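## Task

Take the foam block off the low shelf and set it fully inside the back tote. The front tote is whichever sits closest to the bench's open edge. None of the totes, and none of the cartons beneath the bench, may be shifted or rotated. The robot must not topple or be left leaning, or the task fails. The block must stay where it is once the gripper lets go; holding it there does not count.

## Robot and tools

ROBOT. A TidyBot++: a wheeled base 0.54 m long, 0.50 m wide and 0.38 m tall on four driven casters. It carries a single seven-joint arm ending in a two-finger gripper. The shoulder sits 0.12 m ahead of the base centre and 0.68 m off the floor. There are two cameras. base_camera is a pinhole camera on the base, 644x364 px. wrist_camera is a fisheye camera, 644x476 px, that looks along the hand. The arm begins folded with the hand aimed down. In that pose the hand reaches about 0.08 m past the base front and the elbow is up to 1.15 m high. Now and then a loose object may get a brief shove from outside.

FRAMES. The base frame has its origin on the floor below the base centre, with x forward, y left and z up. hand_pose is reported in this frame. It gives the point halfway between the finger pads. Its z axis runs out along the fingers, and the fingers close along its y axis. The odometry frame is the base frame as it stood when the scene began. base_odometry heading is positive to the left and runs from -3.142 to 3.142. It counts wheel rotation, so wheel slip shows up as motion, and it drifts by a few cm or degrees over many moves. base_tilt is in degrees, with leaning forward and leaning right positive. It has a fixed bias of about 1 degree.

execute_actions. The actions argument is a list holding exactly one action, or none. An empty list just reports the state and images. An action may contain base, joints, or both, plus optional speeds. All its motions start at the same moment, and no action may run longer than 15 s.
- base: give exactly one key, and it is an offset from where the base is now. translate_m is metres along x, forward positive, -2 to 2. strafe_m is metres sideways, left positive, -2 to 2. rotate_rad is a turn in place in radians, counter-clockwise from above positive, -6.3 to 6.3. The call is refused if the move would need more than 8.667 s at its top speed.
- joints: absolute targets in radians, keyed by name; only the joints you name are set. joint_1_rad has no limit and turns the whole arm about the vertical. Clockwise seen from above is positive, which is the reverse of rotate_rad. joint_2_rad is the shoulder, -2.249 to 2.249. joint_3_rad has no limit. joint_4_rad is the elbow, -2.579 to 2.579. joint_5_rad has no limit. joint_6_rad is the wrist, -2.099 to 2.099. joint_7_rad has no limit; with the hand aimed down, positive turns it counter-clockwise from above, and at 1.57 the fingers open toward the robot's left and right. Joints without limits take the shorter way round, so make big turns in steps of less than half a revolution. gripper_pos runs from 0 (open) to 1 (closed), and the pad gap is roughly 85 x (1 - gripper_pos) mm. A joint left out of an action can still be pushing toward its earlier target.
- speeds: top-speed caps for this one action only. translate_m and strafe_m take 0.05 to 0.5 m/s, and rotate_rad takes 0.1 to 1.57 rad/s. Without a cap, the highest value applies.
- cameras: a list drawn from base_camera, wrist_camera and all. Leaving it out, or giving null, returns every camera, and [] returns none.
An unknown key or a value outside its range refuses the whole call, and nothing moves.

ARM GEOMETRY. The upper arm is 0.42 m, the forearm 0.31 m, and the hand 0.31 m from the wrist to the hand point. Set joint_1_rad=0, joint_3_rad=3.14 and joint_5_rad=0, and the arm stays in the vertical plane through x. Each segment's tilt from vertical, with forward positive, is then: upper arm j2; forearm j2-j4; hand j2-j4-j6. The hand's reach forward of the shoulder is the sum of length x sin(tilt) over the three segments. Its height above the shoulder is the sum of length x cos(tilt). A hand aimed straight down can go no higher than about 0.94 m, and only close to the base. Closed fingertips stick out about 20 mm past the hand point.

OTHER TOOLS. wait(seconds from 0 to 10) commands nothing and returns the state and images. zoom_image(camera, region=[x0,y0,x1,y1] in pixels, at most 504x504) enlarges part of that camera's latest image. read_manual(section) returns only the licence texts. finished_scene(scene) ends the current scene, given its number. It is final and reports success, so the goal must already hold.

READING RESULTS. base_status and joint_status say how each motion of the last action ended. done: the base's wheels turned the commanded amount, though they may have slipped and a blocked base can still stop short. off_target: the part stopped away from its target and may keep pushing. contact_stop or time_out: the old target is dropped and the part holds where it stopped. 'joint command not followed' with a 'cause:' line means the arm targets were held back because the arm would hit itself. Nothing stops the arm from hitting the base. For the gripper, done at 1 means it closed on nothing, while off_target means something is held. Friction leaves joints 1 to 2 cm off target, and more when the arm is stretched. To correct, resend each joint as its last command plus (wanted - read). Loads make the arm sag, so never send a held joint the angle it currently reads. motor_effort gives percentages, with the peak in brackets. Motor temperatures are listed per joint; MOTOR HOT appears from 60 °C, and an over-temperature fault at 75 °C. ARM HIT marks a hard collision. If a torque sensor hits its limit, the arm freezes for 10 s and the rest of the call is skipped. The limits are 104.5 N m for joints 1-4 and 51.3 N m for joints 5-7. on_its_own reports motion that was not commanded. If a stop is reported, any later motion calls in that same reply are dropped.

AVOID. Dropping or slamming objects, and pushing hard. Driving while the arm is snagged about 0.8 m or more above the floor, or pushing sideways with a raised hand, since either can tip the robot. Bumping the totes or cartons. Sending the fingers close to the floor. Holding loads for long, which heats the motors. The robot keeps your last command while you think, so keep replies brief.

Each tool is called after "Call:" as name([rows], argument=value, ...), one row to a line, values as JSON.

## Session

Call:
execute_actions([
  {"joints":{"joint_2_rad":-0.3,"joint_4_rad":-1.6,"joint_6_rad":-0.8}},
])

Scene clock: 2.23 s.
Motor temperatures (°C, as the motors report them): [30 30 30 35 32 35 37]
base_odometry: x=+0.000 y=+0.000 heading=+0.000 (m, m, rad; odometry frame)
base_tilt: forward=+0.0 right=-0.2 (deg)
base_status: not commanded
joint_positions: joint_1_rad=-0.035 joint_2_rad=-0.301 joint_3_rad=+3.138 joint_4_rad=-1.615 joint_5_rad=-0.042 joint_6_rad=-0.823 joint_7_rad=+1.614 gripper_pos=+0.000
joint_status: all done
motor_effort: joint_1_rad=+0(1) joint_2_rad=-11(10) joint_3_rad=+1(1) joint_4_rad=+19(19) joint_5_rad=+0(0) joint_6_rad=+7(7) joint_7_rad=-1(1) (%)
hand_pose: x=+0.5602 y=+0.0282 z=+0.9964 quat_wxyz=(-0.019, +0.876, +0.031, +0.481) (m; base frame)
pictures: base_camera, wrist_camera
Images, in order (width x height): base_camera 644x364, wrist_camera 644x476.

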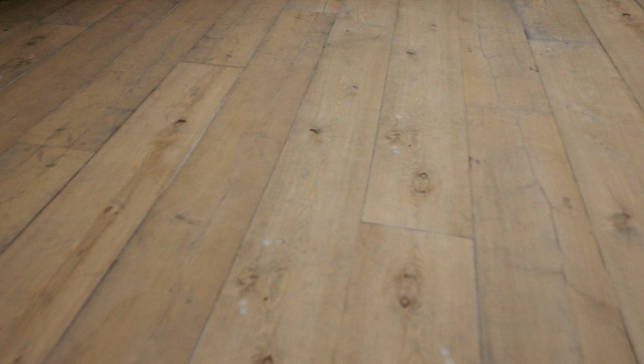

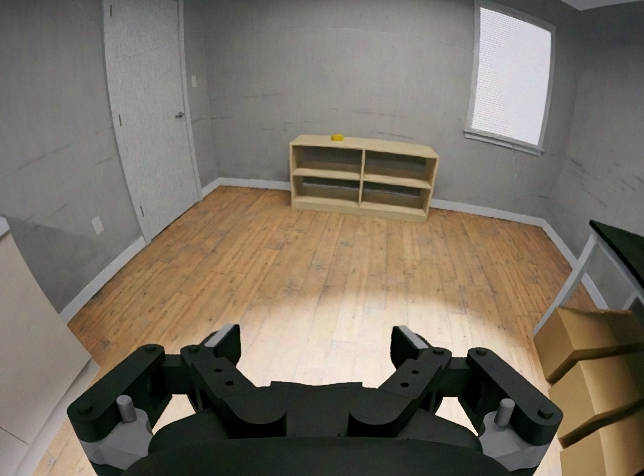

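Call:
execute_actions([
  {"base":{"translate_m":2.0},"joints":{"joint_1_rad":0,"joint_2_rad":0.3,"joint_4_rad":-1.1,"joint_6_rad":-1.74,"joint_7_rad":1.55}},
])

Scene clock: 7.77 s.
Motor temperatures (°C, as the motors report them): [30 30 30 35 32 35 37]
base_odometry: x=+2.000 y=-0.003 heading=-0.001 (m, m, rad; odometry frame)
base_tilt: forward=-0.1 right=-0.2 (deg)
base_status: done
joint_positions: joint_1_rad=-0.011 joint_2_rad=+0.302 joint_3_rad=+3.138 joint_4_rad=-1.118 joint_5_rad=-0.042 joint_6_rad=-1.718 joint_7_rad=+1.580 gripper_pos=+0.000
joint_status: all done
motor_effort: joint_1_rad=-1(1) joint_2_rad=-28(30) joint_3_rad=+0(2) joint_4_rad=+15(20) joint_5_rad=+0(0) joint_6_rad=+0(9) joint_7_rad=-1(1) (%)
hand_pose: x=+0.5558 y=+0.0205 z=+0.8197 quat_wxyz=(-0.021, +1.000, +0.015, +0.002) (m; base frame)
pictures: base_camera, wrist_camera
Images, in order (width x height): base_camera 644x364, wrist_camera 644x476.

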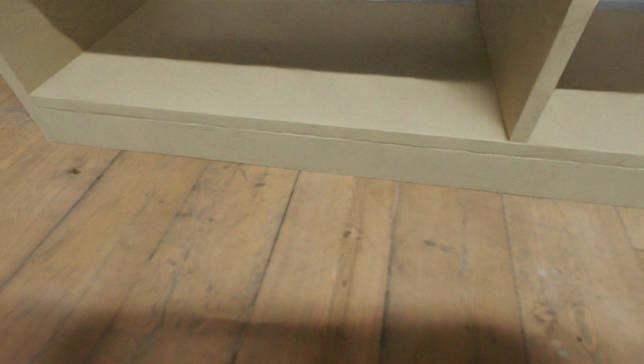

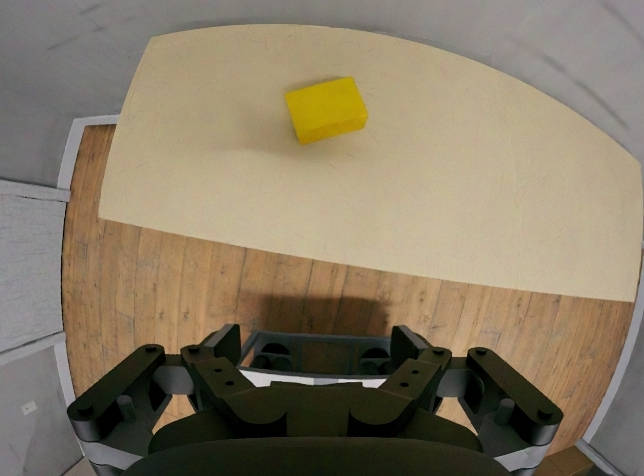

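Call:
execute_actions([
  {"base":{"translate_m":0.215},"joints":{"joint_2_rad":0.33,"joint_4_rad":-1.4,"joint_6_rad":-1.41,"joint_7_rad":0.27}},
], cameras=["wrist_camera"])

Scene clock: 10.33 s.
Motor temperatures (°C, as the motors report them): [30 30 30 35 32 35 37]
base_odometry: x=+2.215 y=-0.004 heading=-0.002 (m, m, rad; odometry frame)
base_tilt: forward=-0.1 right=-0.2 (deg)
base_status: done
joint_positions: joint_1_rad=-0.010 joint_2_rad=+0.329 joint_3_rad=+3.138 joint_4_rad=-1.383 joint_5_rad=-0.042 joint_6_rad=-1.430 joint_7_rad=+0.287 gripper_pos=+0.000
joint_status: all done
motor_effort: joint_1_rad=-1(1) joint_2_rad=-29(30) joint_3_rad=+0(1) joint_4_rad=+15(15) joint_5_rad=+0(0) joint_6_rad=+0(1) joint_7_rad=-1(1) (%)
hand_pose: x=+0.5656 y=+0.0202 z=+0.7247 quat_wxyz=(-0.017, +0.803, -0.595, -0.013) (m; base frame)
pictures: wrist_camera
Images, in order (width x height): wrist_camera 644x476.

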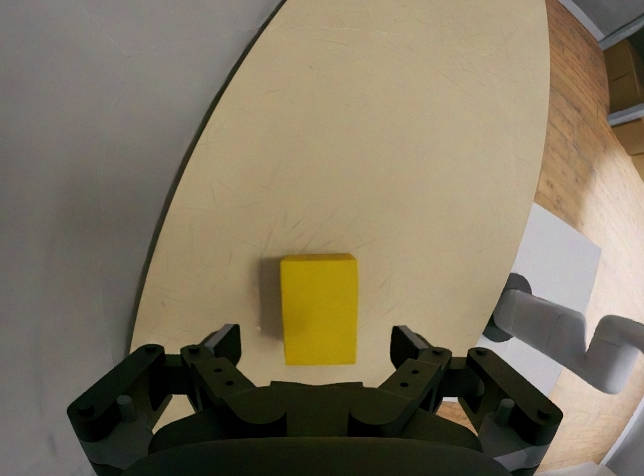

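Call:
execute_actions([
  {"joints":{"joint_2_rad":0.365,"joint_4_rad":-1.6,"joint_6_rad":-1.165}},
], cameras=["wrist_camera"])

Scene clock: 11.63 s.
Motor temperatures (°C, as the motors report them): [30 30 30 35 32 35 37]
base_odometry: x=+2.215 y=-0.004 heading=-0.002 (m, m, rad; odometry frame)
base_tilt: forward=+0.0 right=-0.2 (deg)
base_status: not commanded
joint_positions: joint_1_rad=-0.010 joint_2_rad=+0.359 joint_3_rad=+3.138 joint_4_rad=-1.586 joint_5_rad=-0.042 joint_6_rad=-1.188 joint_7_rad=+0.287 gripper_pos=+0.000
joint_status: all done
motor_effort: joint_1_rad=-1(1) joint_2_rad=-28(30) joint_3_rad=+0(1) joint_4_rad=+14(14) joint_5_rad=+0(0) joint_6_rad=+0(1) joint_7_rad=-2(1) (%)
hand_pose: x=+0.5622 y=+0.0195 z=+0.6498 quat_wxyz=(-0.019, +0.800, -0.599, -0.009) (m; base frame)
pictures: wrist_camera
Images, in order (width x height): wrist_camera 644x476.

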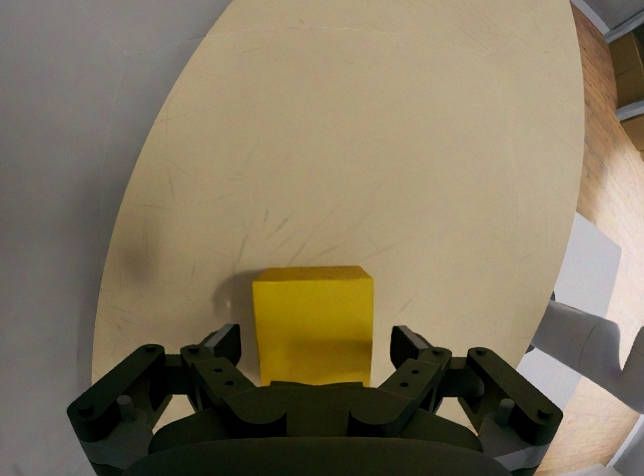

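Call:
execute_actions([
  {"joints":{"gripper_pos":1}},
], cameras=[])

Call:
execute_actions([
  {"joints":{"joint_2_rad":0.0,"joint_4_rad":-1.3,"joint_6_rad":-1.2}},
], cameras=[])

Call:
execute_actions([
  {"base":{"translate_m":-1.5},"joints":{"joint_2_rad":-0.2,"joint_4_rad":-1.2,"joint_6_rad":-1.1,"joint_7_rad":1.59}},
], cameras=[])

Call:
execute_actions([
  {"base":{"rotate_rad":-1.82}},
])

Scene clock: 13.03 s.
Motor temperatures (°C, as the motors report them): [30 30 30 35 32 35 37]
base_odometry: x=+2.215 y=-0.004 heading=-0.002 (m, m, rad; odometry frame)
base_tilt: forward=+0.0 right=-0.2 (deg)
base_status: not commanded
joint_positions: joint_1_rad=-0.010 joint_2_rad=+0.355 joint_3_rad=+3.138 joint_4_rad=-1.587 joint_5_rad=-0.042 joint_6_rad=-1.187 joint_7_rad=+0.287 gripper_pos=+0.398
joint_status: gripper_pos off_target (ended at +0.398, target +1.000)
motor_effort: joint_1_rad=-1(1) joint_2_rad=-23(28) joint_3_rad=+0(0) joint_4_rad=+10(14) joint_5_rad=+0(1) joint_6_rad=+0(3) joint_7_rad=-1(1) (%)
hand_pose: x=+0.5620 y=+0.0192 z=+0.6513 quat_wxyz=(-0.020, +0.800, -0.599, -0.007) (m; base frame)
pictures: none
No camera images: the call's "cameras" was empty. Leave "cameras" out to get every camera's image.

Scene clock: 14.77 s.
Motor temperatures (°C, as the motors report them): [30 30 30 35 32 35 37]
base_odometry: x=+2.215 y=-0.004 heading=-0.002 (m, m, rad; odometry frame)
base_tilt: forward=+0.0 right=-0.2 (deg)
base_status: not commanded
joint_positions: joint_1_rad=-0.010 joint_2_rad=-0.002 joint_3_rad=+3.138 joint_4_rad=-1.312 joint_5_rad=-0.042 joint_6_rad=-1.187 joint_7_rad=+0.287 gripper_pos=+0.398
joint_status: all done
motor_effort: joint_1_rad=-1(1) joint_2_rad=-20(33) joint_3_rad=+0(0) joint_4_rad=+18(18) joint_5_rad=+0(0) joint_6_rad=+6(6) joint_7_rad=-1(1) (%)
hand_pose: x=+0.6086 y=+0.0199 z=+0.9352 quat_wxyz=(-0.208, +0.763, -0.564, +0.240) (m; base frame)
pictures: none
No camera images: the call's "cameras" was empty. Leave "cameras" out to get every camera's image.

Scene clock: 19.23 s.
Motor temperatures (°C, as the motors report them): [30 30 30 35 32 35 37]
base_odometry: x=+0.715 y=+0.002 heading=-0.003 (m, m, rad; odometry frame)
base_tilt: forward=+0.0 right=-0.2 (deg)
base_status: done
joint_positions: joint_1_rad=-0.008 joint_2_rad=-0.200 joint_3_rad=+3.138 joint_4_rad=-1.218 joint_5_rad=-0.042 joint_6_rad=-1.124 joint_7_rad=+1.580 gripper_pos=+0.398
joint_status: all done
motor_effort: joint_1_rad=-1(2) joint_2_rad=-12(24) joint_3_rad=+0(4) joint_4_rad=+17(18) joint_5_rad=+0(2) joint_6_rad=+8(8) joint_7_rad=-1(1) (%)
hand_pose: x=+0.5643 y=+0.0184 z=+1.0910 quat_wxyz=(-0.021, +0.878, +0.010, +0.479) (m; base frame)
pictures: none
No camera images: the call's "cameras" was empty. Leave "cameras" out to get every camera's image.

Scene clock: 21.73 s.
Motor temperatures (°C, as the motors report them): [30 30 30 35 32 35 37]
base_odometry: x=+0.715 y=+0.002 heading=-1.823 (m, m, rad; odometry frame)
base_tilt: forward=-0.1 right=-0.2 (deg)
base_status: done
joint_positions: joint_1_rad=-0.004 joint_2_rad=-0.196 joint_3_rad=+3.138 joint_4_rad=-1.218 joint_5_rad=-0.042 joint_6_rad=-1.124 joint_7_rad=+1.580 gripper_pos=+0.398
joint_status: not commanded
motor_effort: joint_1_rad=-1(1) joint_2_rad=-13(15) joint_3_rad=+1(3) joint_4_rad=+17(18) joint_5_rad=+0(0) joint_6_rad=+8(8) joint_7_rad=-1(1) (%)
hand_pose: x=+0.5660 y=+0.0166 z=+1.0894 quat_wxyz=(-0.020, +0.878, +0.008, +0.477) (m; base frame)
pictures: base_camera, wrist_camera
Images, in order (width x height): base_camera 644x364, wrist_camera 644x476.

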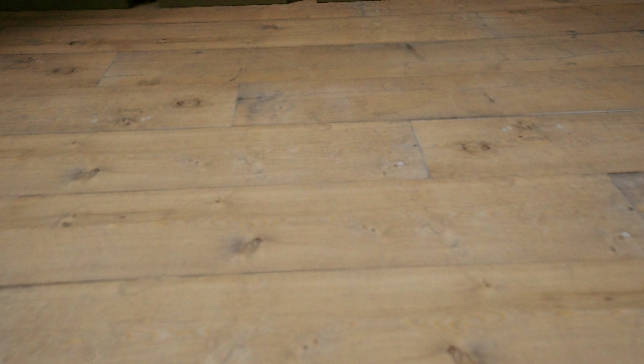

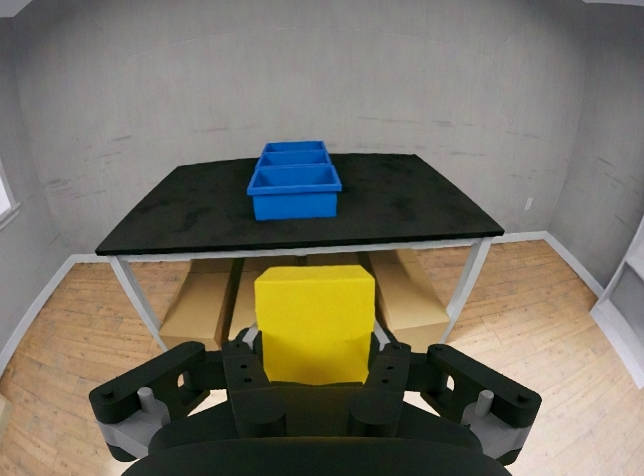

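Call:
execute_actions([
  {"base":{"rotate_rad":0.06}},
], cameras=[])

Call:
execute_actions([
  {"base":{"translate_m":0.72}},
])

Scene clock: 22.60 s.
Motor temperatures (°C, as the motors report them): [30 30 30 35 32 35 37]
base_odometry: x=+0.715 y=+0.002 heading=-1.764 (m, m, rad; odometry frame)
base_tilt: forward=+0.0 right=-0.2 (deg)
base_status: done
joint_positions: joint_1_rad=-0.004 joint_2_rad=-0.196 joint_3_rad=+3.135 joint_4_rad=-1.218 joint_5_rad=-0.042 joint_6_rad=-1.124 joint_7_rad=+1.580 gripper_pos=+0.398
joint_status: not commanded
motor_effort: joint_1_rad=-1(1) joint_2_rad=-12(13) joint_3_rad=+1(4) joint_4_rad=+17(17) joint_5_rad=+0(1) joint_6_rad=+9(8) joint_7_rad=-1(1) (%)
hand_pose: x=+0.5659 y=+0.0179 z=+1.0894 quat_wxyz=(-0.020, +0.878, +0.010, +0.477) (m; base frame)
pictures: none
No camera images: the call's "cameras" was empty. Leave "cameras" out to get every camera's image.

Scene clock: 25.40 s.
Motor temperatures (°C, as the motors report them): [30 30 30 35 32 35 37]
base_odometry: x=+0.576 y=-0.705 heading=-1.765 (m, m, rad; odometry frame)
base_tilt: forward=-0.1 right=-0.2 (deg)
base_status: done
joint_positions: joint_1_rad=-0.004 joint_2_rad=-0.195 joint_3_rad=+3.135 joint_4_rad=-1.217 joint_5_rad=-0.042 joint_6_rad=-1.122 joint_7_rad=+1.580 gripper_pos=+0.398
joint_status: not commanded
motor_effort: joint_1_rad=-1(1) joint_2_rad=-13(15) joint_3_rad=+1(1) joint_4_rad=+17(18) joint_5_rad=+0(0) joint_6_rad=+7(8) joint_7_rad=-2(1) (%)
hand_pose: x=+0.5669 y=+0.0179 z=+1.0898 quat_wxyz=(-0.020, +0.878, +0.010, +0.478) (m; base frame)
pictures: base_camera, wrist_camera
Images, in order (width x height): base_camera 644x364, wrist_camera 644x476.

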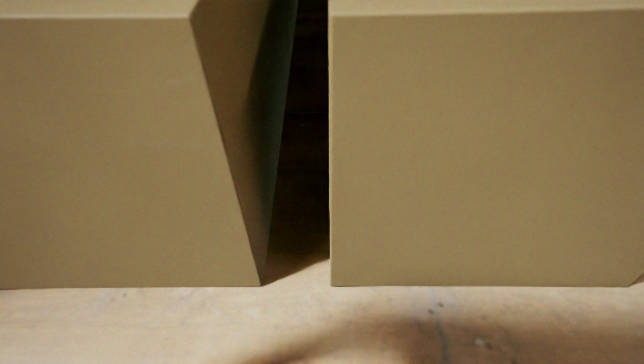

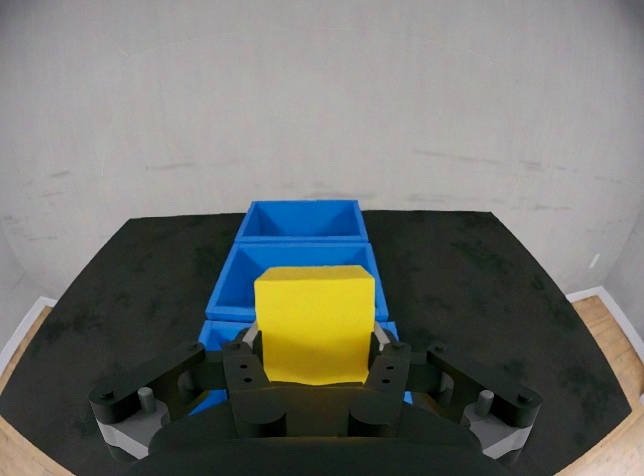

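Call:
execute_actions([
  {"base":{"translate_m":0.135},"speeds":{"translate_m":0.2},"joints":{"joint_1_rad":-0.03,"joint_2_rad":0.7,"joint_4_rad":-0.4,"joint_6_rad":-1.0}},
])

Scene clock: 28.73 s.
Motor temperatures (°C, as the motors report them): [30 30 30 35 32 36 37]
base_odometry: x=+0.550 y=-0.836 heading=-1.766 (m, m, rad; odometry frame)
base_tilt: forward=+0.0 right=-0.2 (deg)
base_status: translate_m time_out (by the wheels' count: +0.133 of +0.135)
joint_positions: joint_1_rad=-0.019 joint_2_rad=+0.704 joint_3_rad=+3.135 joint_4_rad=-0.422 joint_5_rad=-0.042 joint_6_rad=-1.027 joint_7_rad=+1.580 gripper_pos=+0.398
joint_status: all done
motor_effort: joint_1_rad=-1(2) joint_2_rad=-42(48) joint_3_rad=+0(2) joint_4_rad=+18(20) joint_5_rad=+0(0) joint_6_rad=+8(8) joint_7_rad=-1(1) (%)
hand_pose: x=+0.9344 y=+0.0308 z=+0.9674 quat_wxyz=(-0.026, +0.880, +0.013, +0.474) (m; base frame)
pictures: base_camera, wrist_camera
Images, in order (width x height): base_camera 644x364, wrist_camera 644x476.

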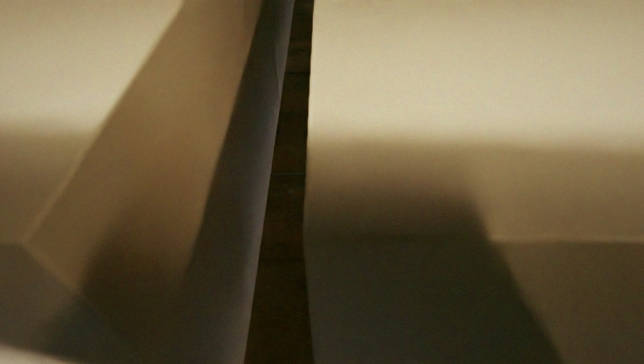

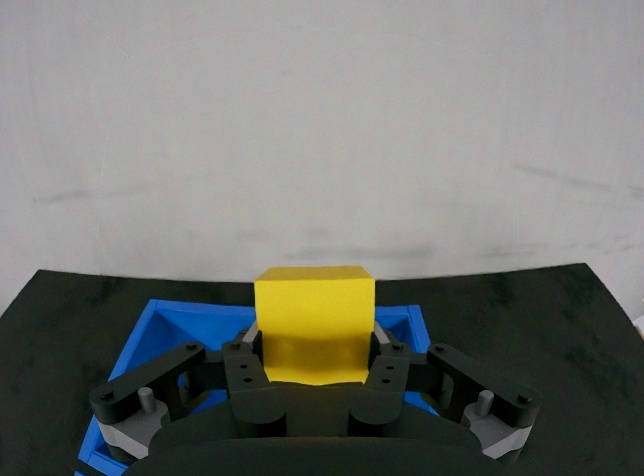

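Call:
execute_actions([
  {"joints":{"joint_1_rad":-0.065,"joint_2_rad":0.72,"joint_4_rad":-0.54,"joint_6_rad":-1.13}},
], cameras=["wrist_camera"])

Scene clock: 31.87 s.
Motor temperatures (°C, as the motors report them): [30 30 30 35 32 36 37]
base_odometry: x=+0.550 y=-0.836 heading=-1.766 (m, m, rad; odometry frame)
base_tilt: forward=+0.0 right=-0.2 (deg)
base_status: not commanded
joint_positions: joint_1_rad=-0.060 joint_2_rad=+0.726 joint_3_rad=+3.135 joint_4_rad=-0.532 joint_5_rad=-0.042 joint_6_rad=-1.113 joint_7_rad=+1.580 gripper_pos=+0.398
joint_status: all done
motor_effort: joint_1_rad=-1(0) joint_2_rad=-44(47) joint_3_rad=+0(1) joint_4_rad=+18(20) joint_5_rad=+0(0) joint_6_rad=+6(8) joint_7_rad=-1(1) (%)
hand_pose: x=+0.9116 y=+0.0635 z=+0.8707 quat_wxyz=(-0.033, +0.926, +0.032, +0.375) (m; base frame)
pictures: wrist_camera
Images, in order (width x height): wrist_camera 644x476.

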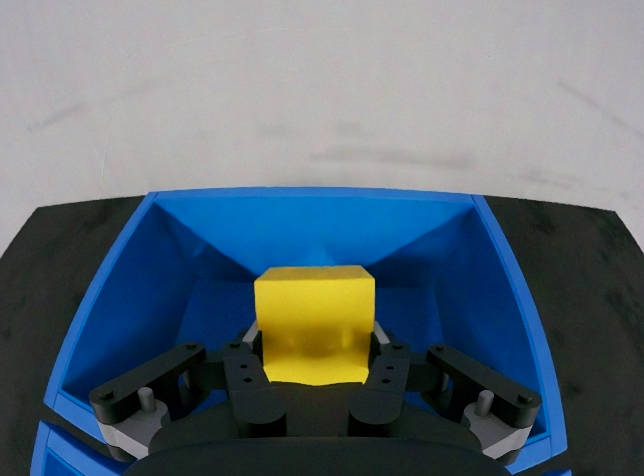

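Call:
execute_actions([
  {"joints":{"gripper_pos":0}},
], cameras=[])

Call:
execute_actions([
  {"joints":{"joint_2_rad":0.5,"joint_4_rad":-0.45,"joint_6_rad":-1.25}},
], cameras=[])

Call:
execute_actions([
  {"joints":{"joint_6_rad":-1.7}},
], cameras=["wrist_camera"])

Scene clock: 33.13 s.
Motor temperatures (°C, as the motors report them): [30 31 30 35 32 36 37]
base_odometry: x=+0.550 y=-0.836 heading=-1.766 (m, m, rad; odometry frame)
base_tilt: forward=+0.0 right=-0.2 (deg)
base_status: not commanded
joint_positions: joint_1_rad=-0.060 joint_2_rad=+0.726 joint_3_rad=+3.135 joint_4_rad=-0.532 joint_5_rad=-0.042 joint_6_rad=-1.113 joint_7_rad=+1.580 gripper_pos=+0.000
joint_status: all done
motor_effort: joint_1_rad=-1(0) joint_2_rad=-43(44) joint_3_rad=-1(1) joint_4_rad=+18(18) joint_5_rad=+0(0) joint_6_rad=+6(6) joint_7_rad=-1(1) (%)
hand_pose: x=+0.9116 y=+0.0635 z=+0.8707 quat_wxyz=(-0.033, +0.926, +0.032, +0.375) (m; base frame)
pictures: none
No camera images: the call's "cameras" was empty. Leave "cameras" out to get every camera's image.

Scene clock: 34.87 s.
Motor temperatures (°C, as the motors report them): [30 31 30 35 32 36 37]
base_odometry: x=+0.550 y=-0.836 heading=-1.766 (m, m, rad; odometry frame)
base_tilt: forward=+0.0 right=-0.2 (deg)
base_status: not commanded
joint_positions: joint_1_rad=-0.060 joint_2_rad=+0.498 joint_3_rad=+3.135 joint_4_rad=-0.454 joint_5_rad=-0.042 joint_6_rad=-1.225 joint_7_rad=+1.580 gripper_pos=+0.000
joint_status: all done
motor_effort: joint_1_rad=-1(1) joint_2_rad=-36(47) joint_3_rad=+1(0) joint_4_rad=+16(19) joint_5_rad=+0(0) joint_6_rad=+8(7) joint_7_rad=-1(1) (%)
hand_pose: x=+0.8292 y=+0.0590 z=+1.0571 quat_wxyz=(-0.035, +0.885, +0.035, +0.463) (m; base frame)
pictures: none
No camera images: the call's "cameras" was empty. Leave "cameras" out to get every camera's image.

Scene clock: 35.73 s.
Motor temperatures (°C, as the motors report them): [30 31 30 35 32 36 37]
base_odometry: x=+0.550 y=-0.836 heading=-1.766 (m, m, rad; odometry frame)
base_tilt: forward=+0.0 right=-0.2 (deg)
base_status: not commanded
joint_positions: joint_1_rad=-0.060 joint_2_rad=+0.498 joint_3_rad=+3.135 joint_4_rad=-0.454 joint_5_rad=-0.042 joint_6_rad=-1.699 joint_7_rad=+1.580 gripper_pos=+0.000
joint_status: all done
motor_effort: joint_1_rad=-1(1) joint_2_rad=-34(36) joint_3_rad=+0(0) joint_4_rad=+14(16) joint_5_rad=+0(0) joint_6_rad=+5(7) joint_7_rad=-1(1) (%)
hand_pose: x=+0.7203 y=+0.0528 z=+0.9598 quat_wxyz=(-0.028, +0.969, +0.043, +0.242) (m; base frame)
pictures: wrist_camera
Images, in order (width x height): wrist_camera 644x476.

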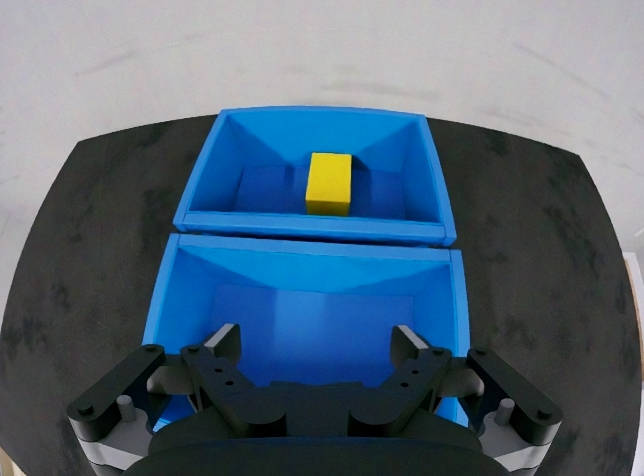

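Call:
finished_scene(scene=2)

The scene is finished: the task was done.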